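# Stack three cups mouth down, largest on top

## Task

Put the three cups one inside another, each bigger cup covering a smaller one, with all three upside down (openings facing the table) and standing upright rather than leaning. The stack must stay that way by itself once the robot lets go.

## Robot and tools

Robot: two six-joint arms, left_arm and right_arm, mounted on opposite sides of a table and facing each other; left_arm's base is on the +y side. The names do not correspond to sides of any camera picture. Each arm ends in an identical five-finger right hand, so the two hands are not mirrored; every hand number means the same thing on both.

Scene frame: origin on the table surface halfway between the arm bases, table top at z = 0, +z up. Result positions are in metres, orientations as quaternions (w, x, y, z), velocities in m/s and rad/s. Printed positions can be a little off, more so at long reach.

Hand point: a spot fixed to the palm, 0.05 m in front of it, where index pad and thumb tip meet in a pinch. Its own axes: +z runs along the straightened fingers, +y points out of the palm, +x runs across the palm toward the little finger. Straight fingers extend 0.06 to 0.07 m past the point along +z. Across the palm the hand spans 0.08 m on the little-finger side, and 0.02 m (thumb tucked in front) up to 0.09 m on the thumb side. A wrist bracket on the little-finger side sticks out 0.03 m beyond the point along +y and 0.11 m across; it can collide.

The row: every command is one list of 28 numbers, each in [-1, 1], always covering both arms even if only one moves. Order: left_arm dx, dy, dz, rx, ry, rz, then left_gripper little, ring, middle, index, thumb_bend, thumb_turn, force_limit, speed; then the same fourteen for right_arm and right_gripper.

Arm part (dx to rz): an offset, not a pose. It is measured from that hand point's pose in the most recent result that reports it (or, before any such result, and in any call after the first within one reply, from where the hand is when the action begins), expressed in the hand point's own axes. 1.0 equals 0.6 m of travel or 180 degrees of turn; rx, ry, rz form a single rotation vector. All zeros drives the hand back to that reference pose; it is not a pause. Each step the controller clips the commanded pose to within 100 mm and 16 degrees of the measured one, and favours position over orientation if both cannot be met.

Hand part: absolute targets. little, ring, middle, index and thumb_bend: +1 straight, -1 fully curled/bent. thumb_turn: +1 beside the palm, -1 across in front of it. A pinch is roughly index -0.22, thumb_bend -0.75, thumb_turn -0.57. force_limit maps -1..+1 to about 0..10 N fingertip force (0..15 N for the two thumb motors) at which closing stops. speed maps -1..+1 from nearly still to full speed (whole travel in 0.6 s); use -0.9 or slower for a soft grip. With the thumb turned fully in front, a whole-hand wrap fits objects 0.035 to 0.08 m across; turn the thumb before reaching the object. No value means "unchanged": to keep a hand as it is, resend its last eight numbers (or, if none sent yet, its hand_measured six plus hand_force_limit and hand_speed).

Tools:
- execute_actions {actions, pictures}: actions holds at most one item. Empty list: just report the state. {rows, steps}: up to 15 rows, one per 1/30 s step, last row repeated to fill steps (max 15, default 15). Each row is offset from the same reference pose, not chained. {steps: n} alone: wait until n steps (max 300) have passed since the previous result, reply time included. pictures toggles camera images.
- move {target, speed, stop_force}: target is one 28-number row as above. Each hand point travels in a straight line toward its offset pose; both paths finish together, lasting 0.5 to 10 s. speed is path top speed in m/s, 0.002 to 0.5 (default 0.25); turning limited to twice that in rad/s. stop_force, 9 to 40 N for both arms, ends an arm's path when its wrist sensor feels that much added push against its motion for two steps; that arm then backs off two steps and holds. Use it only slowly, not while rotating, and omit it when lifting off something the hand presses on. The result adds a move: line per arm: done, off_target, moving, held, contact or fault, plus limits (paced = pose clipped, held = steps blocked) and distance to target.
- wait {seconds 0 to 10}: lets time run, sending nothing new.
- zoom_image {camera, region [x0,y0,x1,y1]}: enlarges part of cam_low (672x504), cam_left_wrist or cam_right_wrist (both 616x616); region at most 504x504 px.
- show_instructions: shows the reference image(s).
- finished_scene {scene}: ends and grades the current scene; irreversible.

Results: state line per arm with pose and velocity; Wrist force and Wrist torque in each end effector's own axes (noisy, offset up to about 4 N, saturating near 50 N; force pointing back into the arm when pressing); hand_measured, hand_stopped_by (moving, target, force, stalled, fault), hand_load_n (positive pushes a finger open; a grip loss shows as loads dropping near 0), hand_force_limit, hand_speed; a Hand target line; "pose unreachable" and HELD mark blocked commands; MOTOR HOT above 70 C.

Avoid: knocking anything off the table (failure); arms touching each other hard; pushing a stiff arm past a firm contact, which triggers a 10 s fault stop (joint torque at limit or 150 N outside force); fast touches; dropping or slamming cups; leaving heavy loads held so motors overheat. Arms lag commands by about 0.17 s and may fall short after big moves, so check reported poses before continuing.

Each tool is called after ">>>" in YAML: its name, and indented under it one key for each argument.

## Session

>>> execute_actions:
  actions: []

Scene clock: 0.00 s of 6600.00 s.
left_arm: end_effector_position=(+0.2632, +0.4438, +0.4785) hand_measured=(+1.000, +1.000, +1.000, +1.000, +1.000, +1.000) hand_load_n=(+0.0, +0.0, +0.0, +0.0, +0.0, +0.0) hand_stopped_by=(target, target, target, target, target, target) hand_force_limit=0.00 hand_speed=-0.80 end_effector_quat_wxyz=(+0.007, +0.389, +0.921, +0.005) end_effector_velocity=(-0.000, +0.000, +0.000) end_effector_angular_velocity=(+0.001, -0.000, -0.000) | right_arm: end_effector_position=(+0.1338, -0.3161, +0.4872) hand_measured=(+1.000, +1.000, +1.000, +1.000, +1.000, +1.000) hand_load_n=(+0.0, +0.0, +0.0, +0.0, +0.0, +0.0) hand_stopped_by=(target, target, target, target, target, target) hand_force_limit=0.00 hand_speed=-0.80 end_effector_quat_wxyz=(+0.016, -0.375, +0.927, -0.004) end_effector_velocity=(+0.000, +0.000, +0.000) end_effector_angular_velocity=(+0.001, -0.002, +0.000)
Joint positions: left_arm=[ 0.532 -1.715  1.336  1.945  1.554 -1.875] | right_arm=[-1.213 -1.749  1.328  1.959  1.58  -1.895]
Joint velocities: left_arm=[-0.    -0.    -0.     0.001 -0.001 -0.   ] | right_arm=[-0.    -0.    -0.001 -0.001  0.    -0.   ]
Motor temperatures (°C, as the motors report them): left_arm=[30 32 29 40 34 39] | right_arm=[31 32 30 34 33 41]
Wrist force (N, on the end effector, along its own x y z axes, offset not removed): no reading
Wrist torque (N m, same axes, about the end effector's origin, offset not removed): no reading
Hand target (left_arm): +0.263, +0.444, +0.479; +0.007, +0.389, +0.921, +0.005
Hand target (right_arm): +0.134, -0.316, +0.487; +0.016, -0.375, +0.927, -0.004

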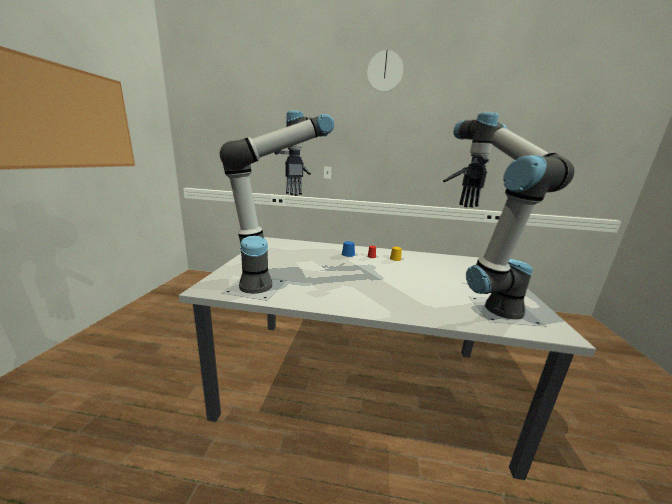

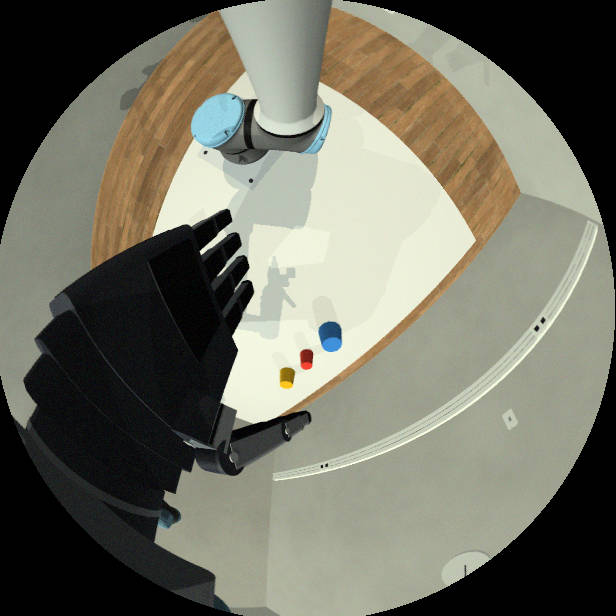

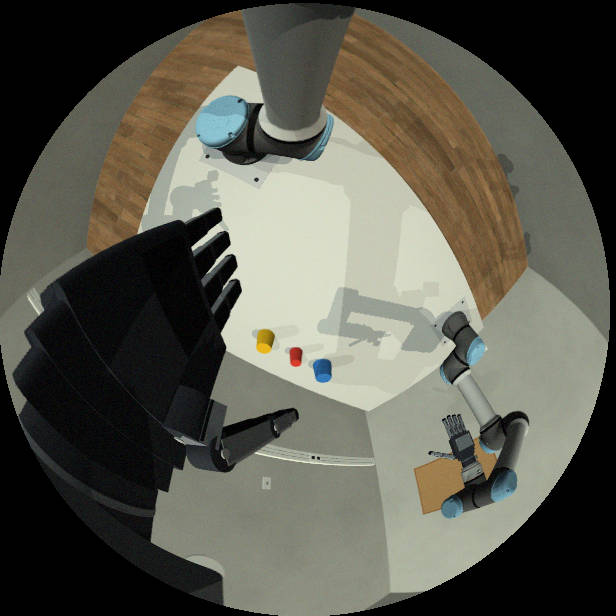

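>>> move:
  target: [-0.667,0.052,0.57,0.131,-0.318,-0.698,1,1,0.8,0.8,1,-1,0,0,-0.55,-0.382,0.502,0.224,-0.18,-0.394,1,1,0.8,0.8,1,-1,0,0]
  speed: 0.4

Scene clock: 8.80 s of 6600.00 s.
left_arm: end_effector_position=(+0.5701, +0.1799, +0.1400) hand_measured=(+1.000, +1.000, +0.800, +0.800, +1.000, -1.000) hand_load_n=(+0.0, +0.0, +0.0, +0.0, +0.0, +0.0) hand_stopped_by=(target, target, target, target, target, target) hand_force_limit=0.00 hand_speed=0.00 end_effector_quat_wxyz=(-0.298, +0.641, -0.641, +0.300) end_effector_velocity=(+0.001, -0.001, +0.001) end_effector_angular_velocity=(-0.003, -0.000, +0.006) | right_arm: end_effector_position=(+0.5397, -0.2493, +0.1999) hand_measured=(+1.000, +1.000, +0.800, +0.800, +1.000, -1.000) hand_load_n=(+0.0, +0.0, +0.0, +0.0, +0.0, +0.0) hand_stopped_by=(target, target, target, target, target, target) hand_force_limit=0.00 hand_speed=0.00 end_effector_quat_wxyz=(+0.367, -0.786, +0.452, -0.210) end_effector_velocity=(+0.001, +0.000, -0.000) end_effector_angular_velocity=(+0.000, -0.002, +0.003)
Joint positions: left_arm=[ 0.666 -0.879  1.103  0.75   0.888 -3.892] | right_arm=[-1.426 -1.304  1.537  0.487  1.346 -3.333]
Joint velocities: left_arm=[ 0.     0.003 -0.008  0.007 -0.002 -0.007] | right_arm=[-0.     0.001 -0.001 -0.002 -0.002 -0.002]
Motor temperatures (°C, as the motors report them): left_arm=[30 32 29 40 34 39] | right_arm=[31 32 30 34 33 41]
Wrist force (N, on the end effector, along its own x y z axes, offset not removed): left_arm=[0.1 1.8 0.0] | right_arm=[1.6 -3.1 -4.6]
Wrist torque (N m, same axes, about the end effector's origin, offset not removed): left_arm=[0.24 0.28 0.18] | right_arm=[-0.03 -0.04 0.09]
Hand target (left_arm): +0.570, +0.180, +0.140; -0.298, +0.641, -0.641, +0.300
Hand target (right_arm): +0.540, -0.249, +0.200; -0.367, +0.786, -0.452, +0.210
Off the commanded pose (left_arm): 0.001 m, 0 deg.
Off the commanded pose (right_arm): 0.000 m, 0 deg.
After step 90, 2.20 s passed at rest.
move: done

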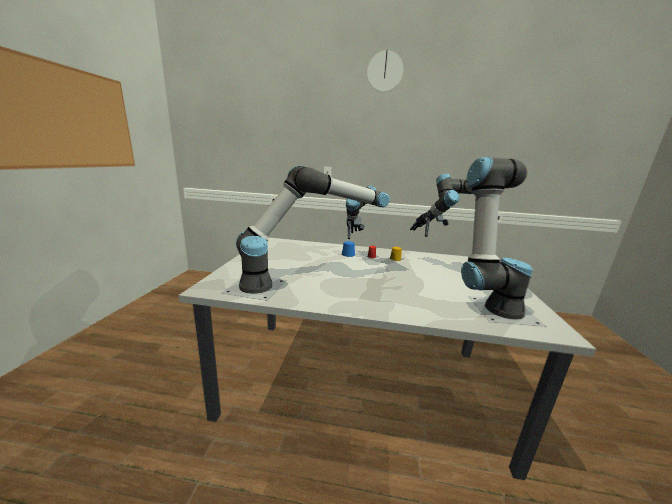

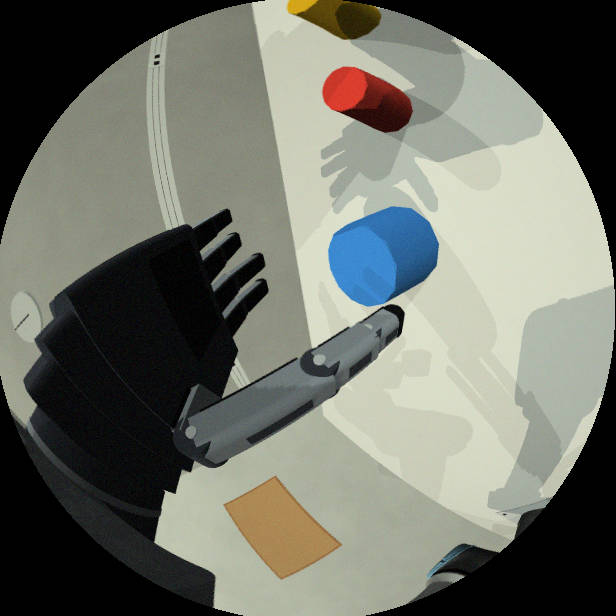

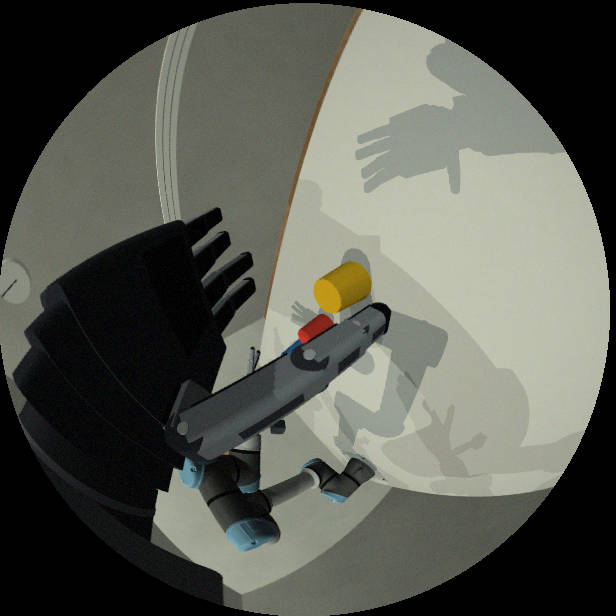

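>>> move:
  target: [0.003,0.104,0.078,0,0,0,1,1,0.8,0.8,1,-1,0,0,-0.165,-0.015,0.187,0,0,0,1,1,0.8,0.8,1,-1,0,0]
  speed: 0.13
  stop_force: 10

Scene clock: 12.30 s of 6600.00 s.
left_arm: end_effector_position=(+0.5659, +0.1782, +0.0621) hand_measured=(+1.000, +1.000, +0.800, +0.800, +1.000, -1.000) hand_load_n=(+0.0, +0.0, +0.0, +0.0, +0.0, +0.0) hand_stopped_by=(target, target, target, target, target, target) hand_force_limit=0.00 hand_speed=0.00 end_effector_quat_wxyz=(-0.298, +0.641, -0.641, +0.300) end_effector_velocity=(-0.001, +0.000, -0.002) end_effector_angular_velocity=(+0.003, +0.002, -0.001) | right_arm: end_effector_position=(+0.5692, -0.1178, +0.1346) hand_measured=(+1.000, +1.000, +0.800, +0.800, +1.000, -1.000) hand_load_n=(+0.0, +0.0, +0.0, +0.0, +0.0, +0.0) hand_stopped_by=(target, target, target, target, target, target) hand_force_limit=0.00 hand_speed=0.00 end_effector_quat_wxyz=(+0.366, -0.786, +0.452, -0.210) end_effector_velocity=(+0.001, +0.001, -0.001) end_effector_angular_velocity=(-0.001, -0.000, +0.000)
Joint positions: left_arm=[ 0.659 -0.822  1.213  0.589  0.884 -3.901] | right_arm=[-1.189 -1.026  1.305  0.42   1.526 -3.178]
Joint velocities: left_arm=[-0.001  0.002  0.002 -0.    -0.     0.   ] | right_arm=[ 0.001  0.004 -0.004  0.001  0.001  0.   ]
Motor temperatures (°C, as the motors report them): left_arm=[30 32 29 40 34 39] | right_arm=[31 32 30 34 33 41]
Wrist force (N, on the end effector, along its own x y z axes, offset not removed): left_arm=[0.4 -0.3 -1.8] | right_arm=[-0.3 -0.4 -1.3]
Wrist torque (N m, same axes, about the end effector's origin, offset not removed): left_arm=[0.01 0.16 0.07] | right_arm=[0.31 0.04 -0.02]
Hand target (left_arm): +0.566, +0.178, +0.062; -0.298, +0.641, -0.641, +0.300
Hand target (right_arm): +0.569, -0.118, +0.135; -0.366, +0.786, -0.452, +0.210
Off the commanded pose (left_arm): 0.000 m, 0 deg.
Off the commanded pose (right_arm): 0.000 m, 0 deg.
move: done

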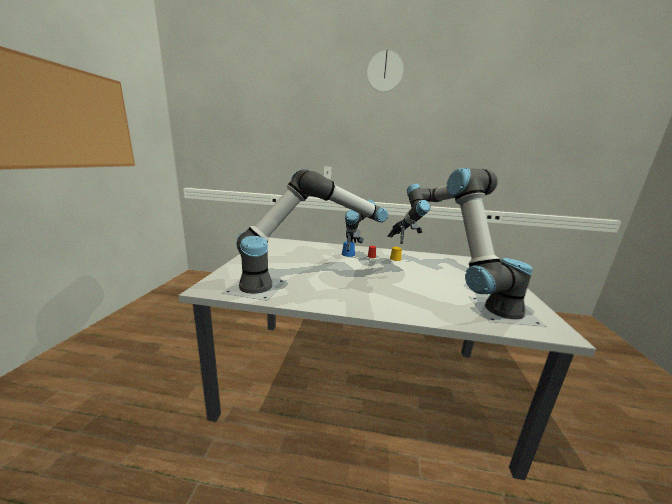

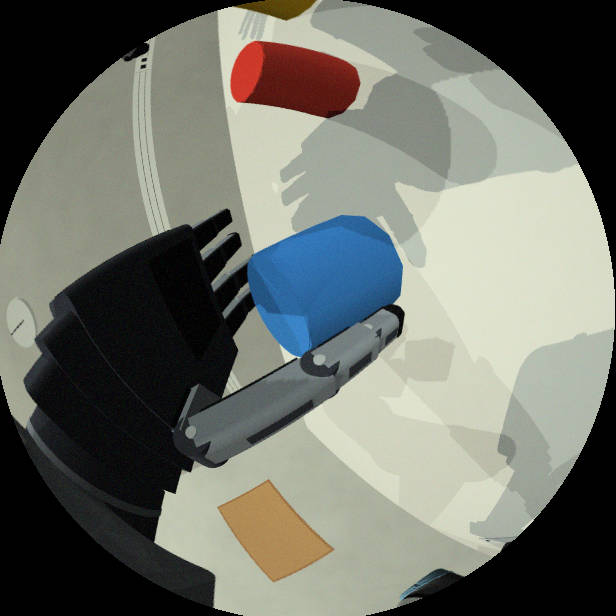

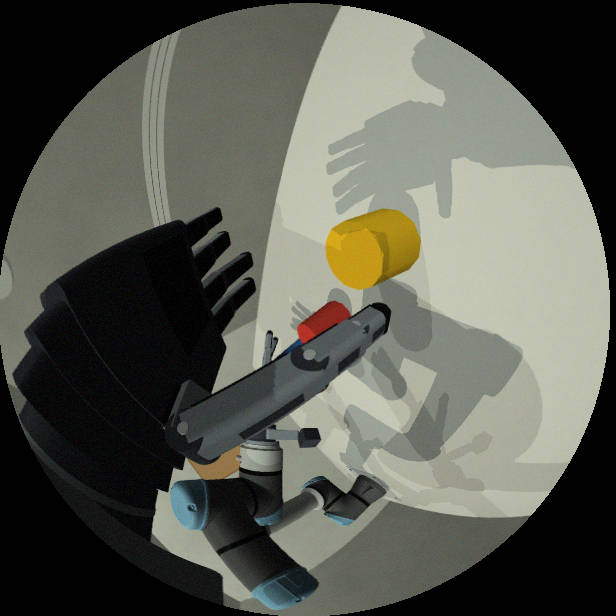

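>>> move:
  target: [0.003,-0.009,0.01,0,0,0,1,1,-0.3,-0.3,0.3,-1,0,-0.75,0.01,0.1,0.084,0,0,0,1,1,0.8,0.8,1,-1,0,0]
  speed: 0.08

Scene clock: 14.80 s of 6600.00 s.
left_arm: end_effector_position=(+0.5740, +0.1763, +0.0624) hand_measured=(+1.000, +1.000, +0.332, +0.318, +0.720, -1.000) hand_load_n=(+0.0, +0.0, +4.5, +7.5, +11.5, -0.5) hand_stopped_by=(target, target, force, force, force, target) hand_force_limit=0.00 hand_speed=-0.75 end_effector_quat_wxyz=(-0.298, +0.641, -0.641, +0.300) end_effector_velocity=(-0.000, -0.000, -0.000) end_effector_angular_velocity=(+0.000, -0.000, -0.001) | right_arm: end_effector_position=(+0.5723, -0.1230, +0.0563) hand_measured=(+1.000, +1.000, +0.800, +0.800, +1.000, -1.000) hand_load_n=(+0.0, +0.0, +0.0, +0.0, +0.0, +0.0) hand_stopped_by=(target, target, target, target, target, target) hand_force_limit=0.00 hand_speed=0.00 end_effector_quat_wxyz=(+0.366, -0.786, +0.452, -0.210) end_effector_velocity=(-0.000, +0.000, -0.001) end_effector_angular_velocity=(-0.000, +0.000, +0.000)
Joint positions: left_arm=[ 0.668 -0.807  1.183  0.597  0.889 -3.89 ] | right_arm=[-1.201 -0.961  1.413  0.247  1.518 -3.186]
Joint velocities: left_arm=[-0.001  0.     0.001 -0.001 -0.001  0.   ] | right_arm=[ 0.     0.     0.001 -0.001  0.     0.   ]
Motor temperatures (°C, as the motors report them): left_arm=[30 32 29 40 34 39] | right_arm=[31 32 30 34 33 41]
Wrist force (N, on the end effector, along its own x y z axes, offset not removed): left_arm=[1.5 -0.8 -6.2] | right_arm=[-3.0 -2.4 -0.8]
Wrist torque (N m, same axes, about the end effector's origin, offset not removed): left_arm=[0.06 0.17 0.21] | right_arm=[-0.35 0.52 -0.48]
Hand target (left_arm): +0.574, +0.176, +0.062; -0.298, +0.641, -0.641, +0.300
Hand target (right_arm): +0.572, -0.123, +0.056; -0.366, +0.786, -0.452, +0.210
Off the commanded pose (left_arm): 0.000 m, 0 deg.
Off the commanded pose (right_arm): 0.000 m, 0 deg.
move: done

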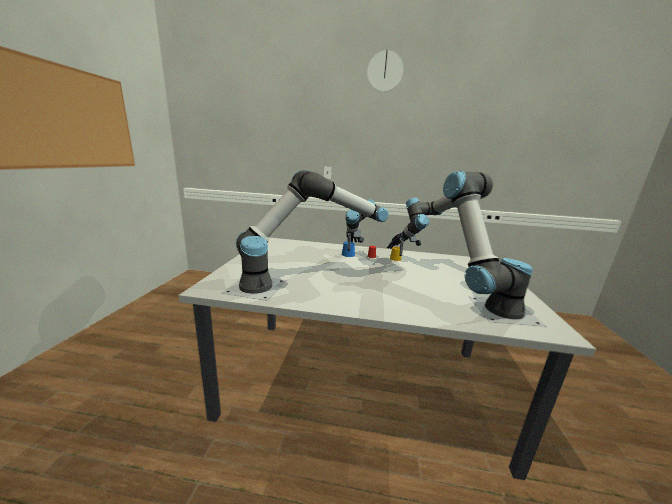

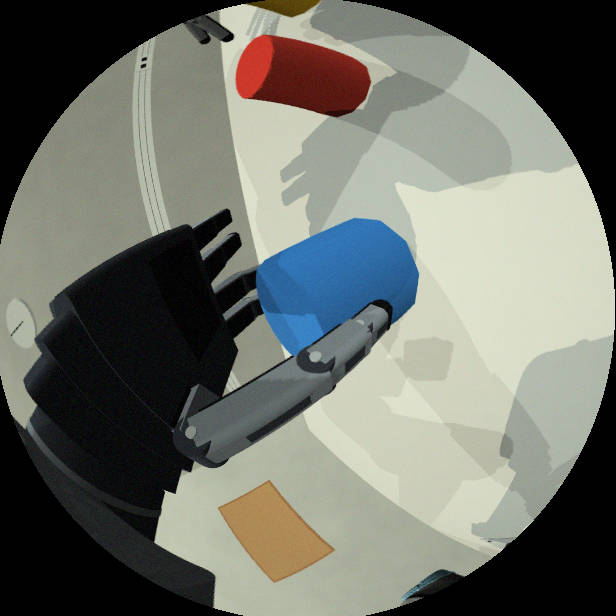

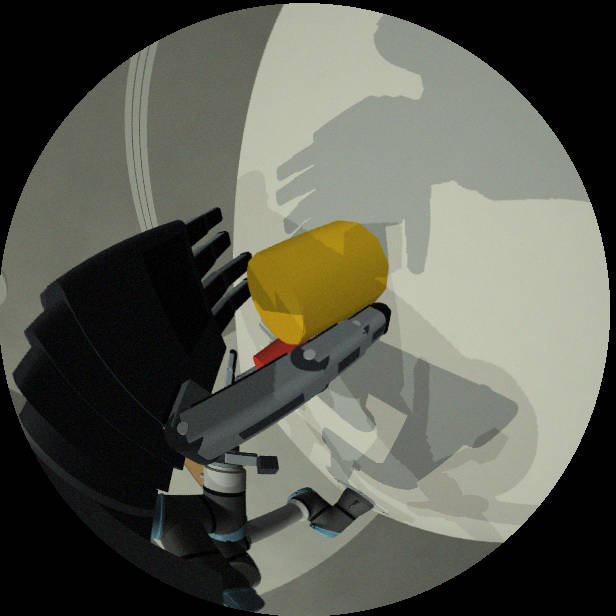

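Left lifts; right closes, then lifts while left retreats and yaws.

>>> move:
  target: [-0.05,-0.117,-0.099,0,0,0,1,1,-0.3,-0.3,0.3,-1,0,-0.75,0.005,-0.009,0.01,0,0,0,1,1,-0.3,-0.3,0.3,-1,0,-0.7]
  speed: 0.12

>>> move:
  target: [-0.2,0,0,0,0.1915,0.1607,1,1,-0.3,-0.3,0.3,-1,0,-0.75,0,-0.108,-0.091,0,0,0,1,1,-0.3,-0.3,0.3,-1,0,-0.7]

Scene clock: 18.03 s of 6600.00 s.
left_arm: end_effector_position=(+0.5736, +0.2063, +0.1545) hand_measured=(+1.000, +1.000, +0.332, +0.318, +0.720, -1.000) hand_load_n=(+0.0, +0.0, +4.5, +7.5, +11.5, -0.5) hand_stopped_by=(target, target, force, force, force, target) hand_force_limit=0.00 hand_speed=-0.75 end_effector_quat_wxyz=(-0.299, +0.641, -0.641, +0.300) end_effector_velocity=(-0.001, -0.000, -0.000) end_effector_angular_velocity=(+0.001, +0.002, -0.001) | right_arm: end_effector_position=(+0.5808, -0.1215, +0.0567) hand_measured=(+1.000, +1.000, +0.204, +0.170, +0.626, -1.000) hand_load_n=(+0.0, +0.0, +4.0, +7.5, +10.0, +0.0) hand_stopped_by=(target, target, force, force, force, target) hand_force_limit=0.00 hand_speed=-0.70 end_effector_quat_wxyz=(+0.366, -0.786, +0.452, -0.210) end_effector_velocity=(+0.001, -0.001, -0.000) end_effector_angular_velocity=(-0.000, +0.000, -0.001)
Joint positions: left_arm=[ 0.699 -0.93   1.147  0.737  0.906 -3.859] | right_arm=[-1.205 -0.945  1.385  0.259  1.514 -3.188]
Joint velocities: left_arm=[-0.    -0.     0.     0.001  0.001  0.   ] | right_arm=[-0.001  0.    -0.    -0.     0.     0.   ]
Motor temperatures (°C, as the motors report them): left_arm=[30 32 29 40 34 39] | right_arm=[31 32 30 34 33 41]
Wrist force (N, on the end effector, along its own x y z axes, offset not removed): left_arm=[2.8 3.7 -0.8] | right_arm=[-0.6 -1.6 -4.4]
Wrist torque (N m, same axes, about the end effector's origin, offset not removed): left_arm=[0.41 -0.19 0.32] | right_arm=[0.26 0.10 -0.21]
Hand target (left_arm): +0.574, +0.206, +0.154; -0.299, +0.641, -0.641, +0.300
Hand target (right_arm): +0.581, -0.122, +0.057; -0.366, +0.786, -0.452, +0.210
Off the commanded pose (left_arm): 0.000 m, 0 deg.
Off the commanded pose (right_arm): 0.000 m, 0 deg.
move: done

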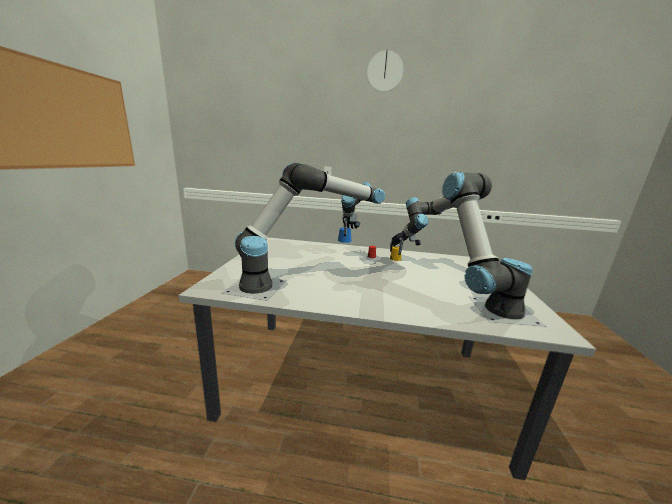

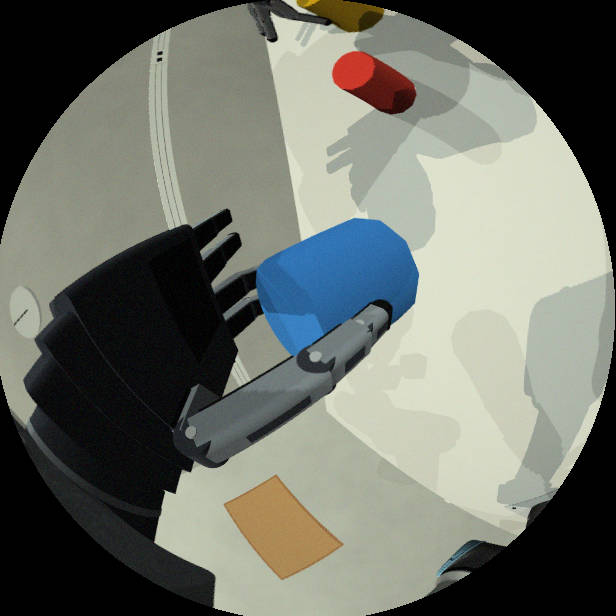

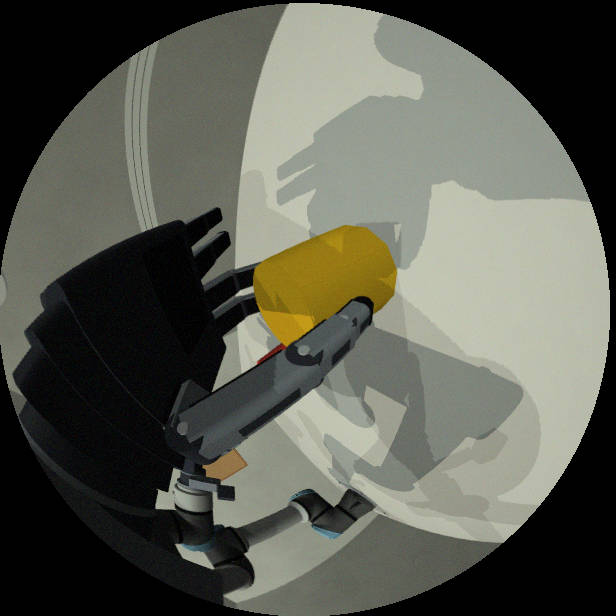

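Scene clock: 20.07 s of 6600.00 s.
left_arm: end_effector_position=(+0.5740, +0.3264, +0.1550) hand_measured=(+1.000, +1.000, +0.332, +0.318, +0.720, -1.000) hand_load_n=(+0.0, +0.0, +4.5, +7.5, +11.5, -0.5) hand_stopped_by=(target, target, force, force, force, target) hand_force_limit=0.00 hand_speed=-0.75 end_effector_quat_wxyz=(-0.162, +0.346, -0.837, +0.391) end_effector_velocity=(+0.000, +0.001, +0.000) end_effector_angular_velocity=(-0.001, +0.001, -0.008) | right_arm: end_effector_position=(+0.5806, -0.1215, +0.1413) hand_measured=(+1.000, +1.000, +0.204, +0.170, +0.626, -1.000) hand_load_n=(+0.0, +0.0, +3.5, +7.0, +10.5, +0.0) hand_stopped_by=(target, target, force, force, force, target) hand_force_limit=0.00 hand_speed=-0.70 end_effector_quat_wxyz=(+0.366, -0.786, +0.452, -0.210) end_effector_velocity=(-0.000, +0.000, -0.001) end_effector_angular_velocity=(-0.001, +0.002, +0.000)
Joint positions: left_arm=[ 1.074 -1.205  1.522  0.393  1.743 -2.995] | right_arm=[-1.205 -1.015  1.27   0.444  1.514 -3.188]
Joint velocities: left_arm=[ 0.005  0.001 -0.002  0.002  0.01   0.008] | right_arm=[ 0.001  0.002 -0.001  0.001  0.     0.   ]
Motor temperatures (°C, as the motors report them): left_arm=[30 32 29 40 34 39] | right_arm=[31 32 30 34 33 41]
Wrist force (N, on the end effector, along its own x y z axes, offset not removed): left_arm=[1.7 5.5 -2.9] | right_arm=[-3.5 1.1 3.1]
Wrist torque (N m, same axes, about the end effector's origin, offset not removed): left_arm=[1.05 -0.06 0.47] | right_arm=[-0.16 0.58 -0.53]
Hand target (left_arm): +0.574, +0.326, +0.155; +0.162, -0.346, +0.837, -0.391
Hand target (right_arm): +0.581, -0.122, +0.141; -0.366, +0.786, -0.452, +0.210
Off the commanded pose (left_arm): 0.001 m, 0 deg.
Off the commanded pose (right_arm): 0.000 m, 0 deg.
move: done

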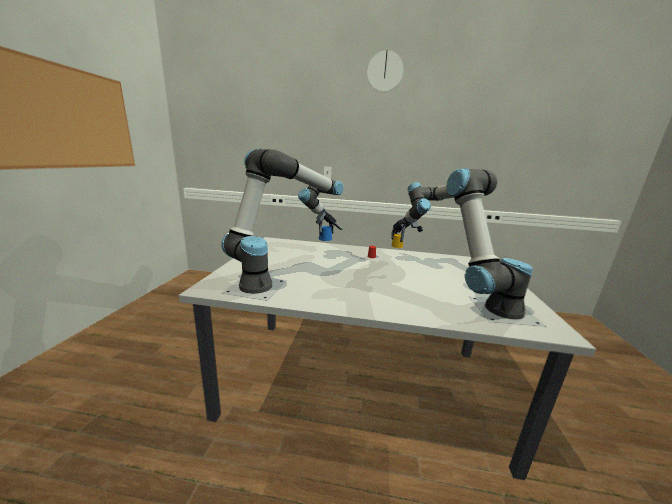

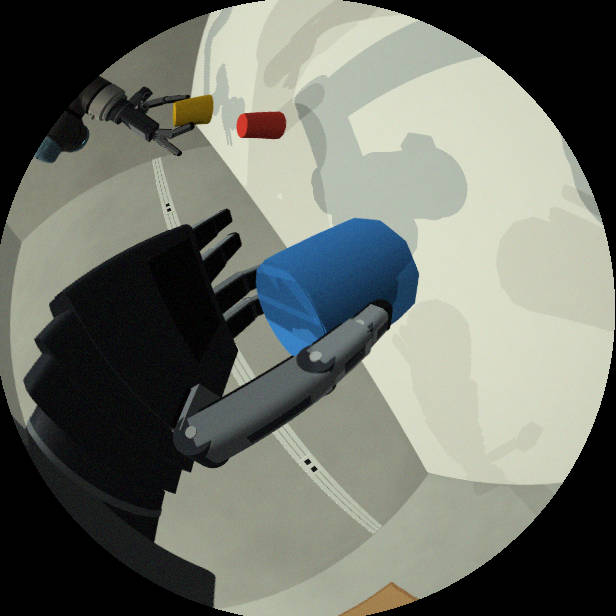

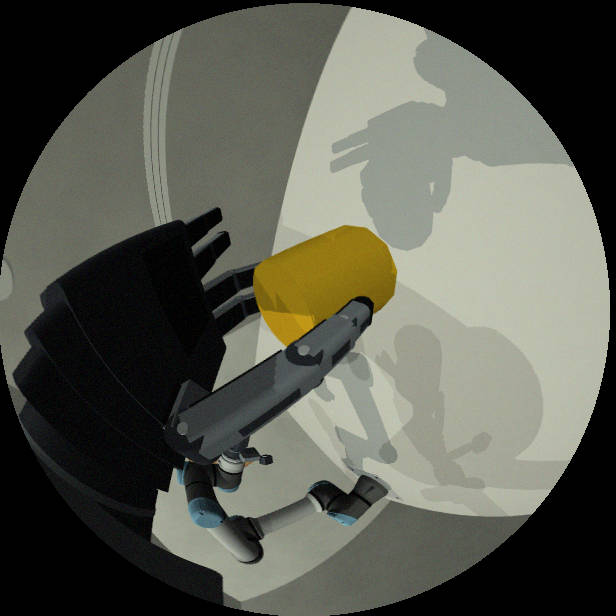

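>>> move:
  target: [0,0,0,0,0,0,1,1,-0.3,-0.3,0.3,-1,0,-0.75,-0.22,-0.0767,0.0913,0,0,0,1,1,-0.3,-0.3,0.3,-1,0,-0.7]
  speed: 0.18

>>> zoom_image:
  camera: "cam_low"
  region: [335,210,415,270]

>>> zoom_image:
  camera: "cam_left_wrist"
  region: [140,70,310,180]

Scene clock: 23.57 s of 6600.00 s.
left_arm: end_effector_position=(+0.5740, +0.3264, +0.1550) hand_measured=(+1.000, +1.000, +0.332, +0.318, +0.720, -1.000) hand_load_n=(+0.0, +0.0, +4.5, +7.5, +11.5, -0.5) hand_stopped_by=(target, target, force, force, force, target) hand_force_limit=0.00 hand_speed=-0.75 end_effector_quat_wxyz=(-0.162, +0.346, -0.837, +0.391) end_effector_velocity=(-0.000, -0.001, -0.000) end_effector_angular_velocity=(-0.000, +0.000, -0.001) | right_arm: end_effector_position=(+0.5762, +0.0284, +0.1412) hand_measured=(+1.000, +1.000, +0.204, +0.170, +0.626, -1.000) hand_load_n=(+0.0, +0.0, +3.5, +7.0, +10.5, +0.0) hand_stopped_by=(target, target, force, force, force, target) hand_force_limit=0.00 hand_speed=-0.70 end_effector_quat_wxyz=(+0.366, -0.786, +0.452, -0.211) end_effector_velocity=(+0.001, +0.001, +0.002) end_effector_angular_velocity=(+0.000, +0.000, -0.002)
Joint positions: left_arm=[ 1.074 -1.205  1.522  0.393  1.743 -2.995] | right_arm=[-0.987 -0.725  0.776  0.652  1.682 -3.048]
Joint velocities: left_arm=[-0.001  0.001 -0.001 -0.     0.001  0.   ] | right_arm=[ 0.     0.004 -0.013  0.009  0.001  0.002]
Motor temperatures (°C, as the motors report them): left_arm=[30 32 29 40 34 39] | right_arm=[31 32 30 34 33 41]
Wrist force (N, on the end effector, along its own x y z axes, offset not removed): left_arm=[2.6 0.8 -1.4] | right_arm=[1.3 1.8 1.5]
Wrist torque (N m, same axes, about the end effector's origin, offset not removed): left_arm=[-0.01 -0.05 0.31] | right_arm=[0.34 -0.23 0.01]
Hand target (left_arm): +0.574, +0.326, +0.155; +0.162, -0.346, +0.837, -0.391
Hand target (right_arm): +0.576, +0.029, +0.141; -0.366, +0.786, -0.452, +0.211
Off the commanded pose (left_arm): 0.000 m, 0 deg.
Off the commanded pose (right_arm): 0.000 m, 0 deg.
move: done

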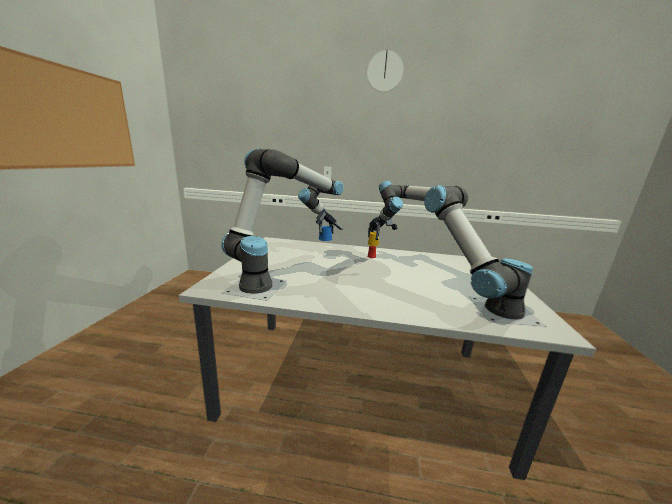

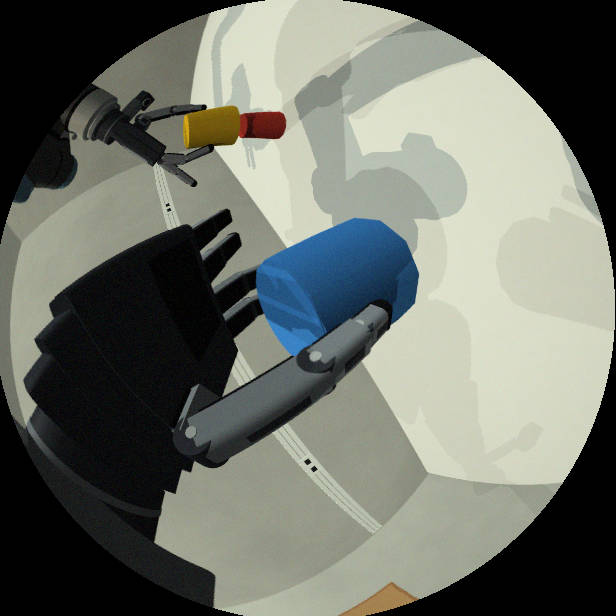

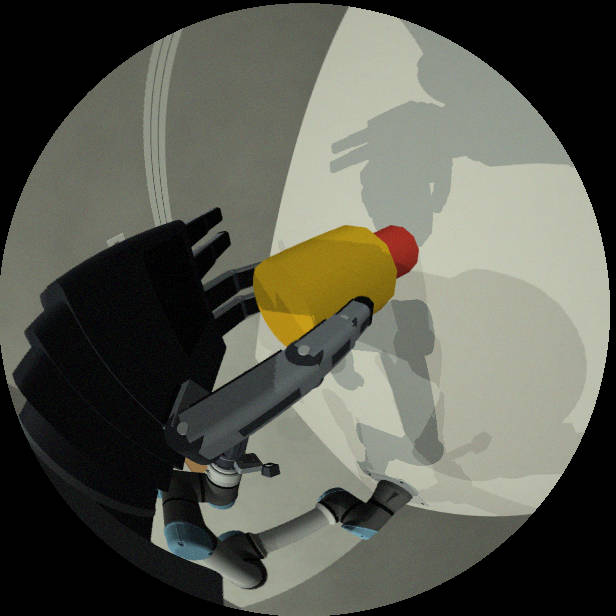

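Region (335, 210, 415, 270) of cam_low's 672x504 image, scaled by 6.300, with more detail than that image has; it fills the top 378 rows of this view, and the rest is white.

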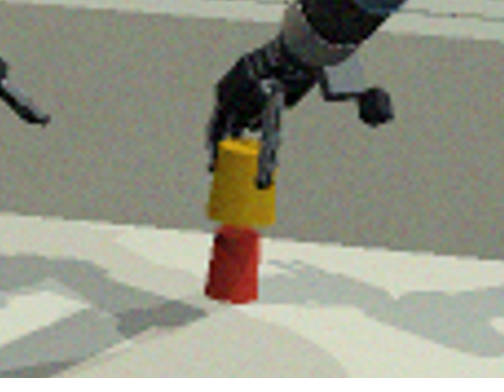

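Region (140, 70, 310, 180) of cam_left_wrist's 616x616 image, scaled by 2.965, with more detail than that image has; it fills the top 326 rows of this view, and the rest is white.

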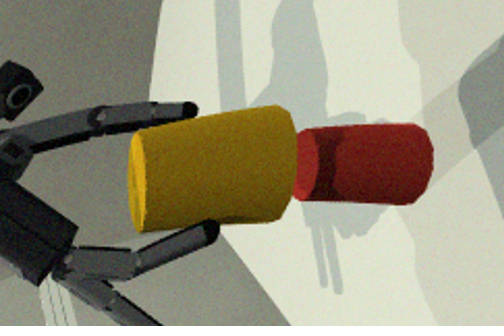

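Aligned; a slight +y shift on the way down.

>>> move:
  target: [0,0,0,0,0,0,1,1,-0.3,-0.3,0.3,-1,0,-0.75,-0.003,0.104,0.093,0,0,0,1,1,-0.3,-0.3,0.3,-1,0,-0.7]
  speed: 0.04
  stop_force: 9

Scene clock: 27.13 s of 6600.00 s.
left_arm: end_effector_position=(+0.5740, +0.3264, +0.1550) hand_measured=(+1.000, +1.000, +0.332, +0.318, +0.720, -1.000) hand_load_n=(+0.0, +0.0, +4.5, +7.5, +11.5, -0.5) hand_stopped_by=(target, target, force, force, force, target) hand_force_limit=0.00 hand_speed=-0.75 end_effector_quat_wxyz=(-0.162, +0.346, -0.837, +0.391) end_effector_velocity=(+0.000, -0.000, -0.001) end_effector_angular_velocity=(-0.001, +0.000, +0.000) | right_arm: end_effector_position=(+0.5776, +0.0312, +0.0576) hand_measured=(+1.000, +1.000, +0.204, +0.170, +0.626, -1.000) hand_load_n=(+0.0, +0.0, +3.5, +7.0, +10.5, +0.0) hand_stopped_by=(target, target, force, force, force, target) hand_force_limit=0.00 hand_speed=-0.70 end_effector_quat_wxyz=(+0.366, -0.786, +0.452, -0.211) end_effector_velocity=(+0.000, +0.000, -0.002) end_effector_angular_velocity=(-0.000, -0.000, +0.000)
Joint positions: left_arm=[ 1.074 -1.205  1.522  0.393  1.743 -2.995] | right_arm=[-0.985 -0.678  0.906  0.476  1.683 -3.046]
Joint velocities: left_arm=[ 0.     0.002  0.    -0.002  0.001 -0.   ] | right_arm=[ 0.     0.002 -0.    -0.002  0.    -0.   ]
Motor temperatures (°C, as the motors report them): left_arm=[30 32 29 40 34 39] | right_arm=[31 32 30 34 33 41]
Wrist force (N, on the end effector, along its own x y z axes, offset not removed): left_arm=[1.7 0.1 -1.0] | right_arm=[-2.5 -0.4 1.2]
Wrist torque (N m, same axes, about the end effector's origin, offset not removed): left_arm=[-0.05 -0.17 0.19] | right_arm=[-0.34 0.28 0.00]
Hand target (left_arm): +0.574, +0.326, +0.155; +0.162, -0.346, +0.837, -0.391
Hand target (right_arm): +0.578, +0.031, +0.058; -0.366, +0.786, -0.452, +0.211
Off the commanded pose (left_arm): 0.000 m, 0 deg.
Off the commanded pose (right_arm): 0.000 m, 0 deg.
move: done

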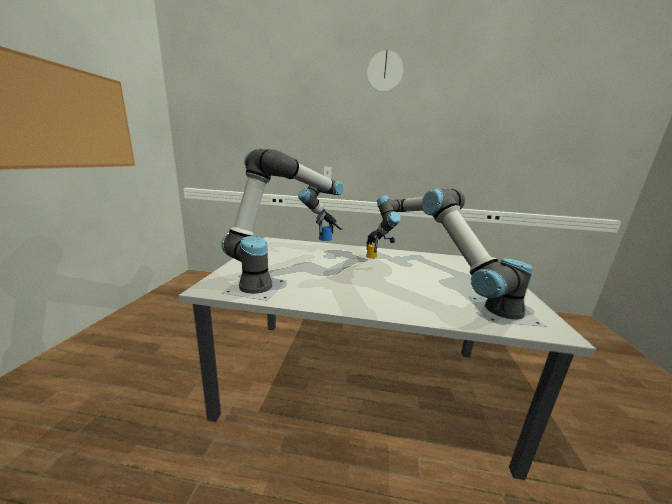

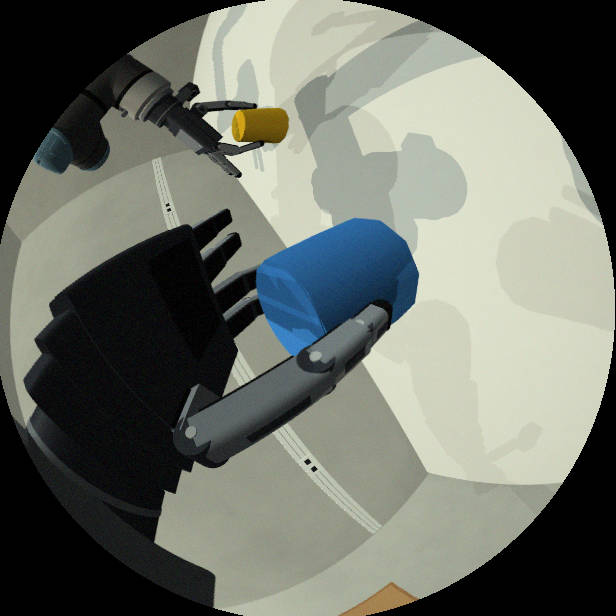

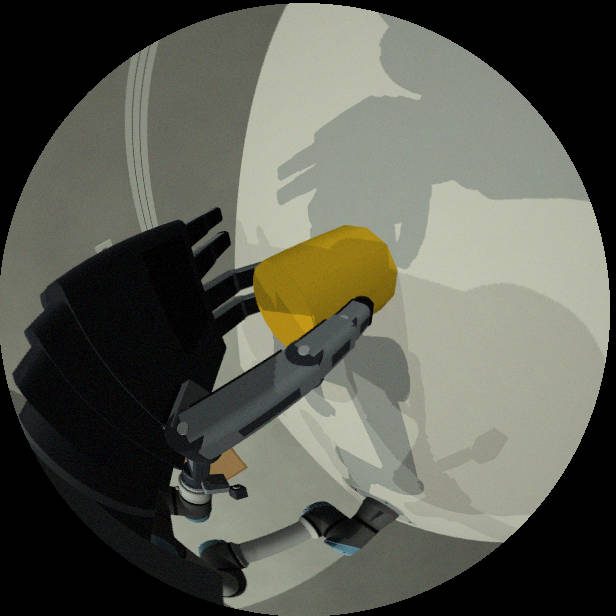

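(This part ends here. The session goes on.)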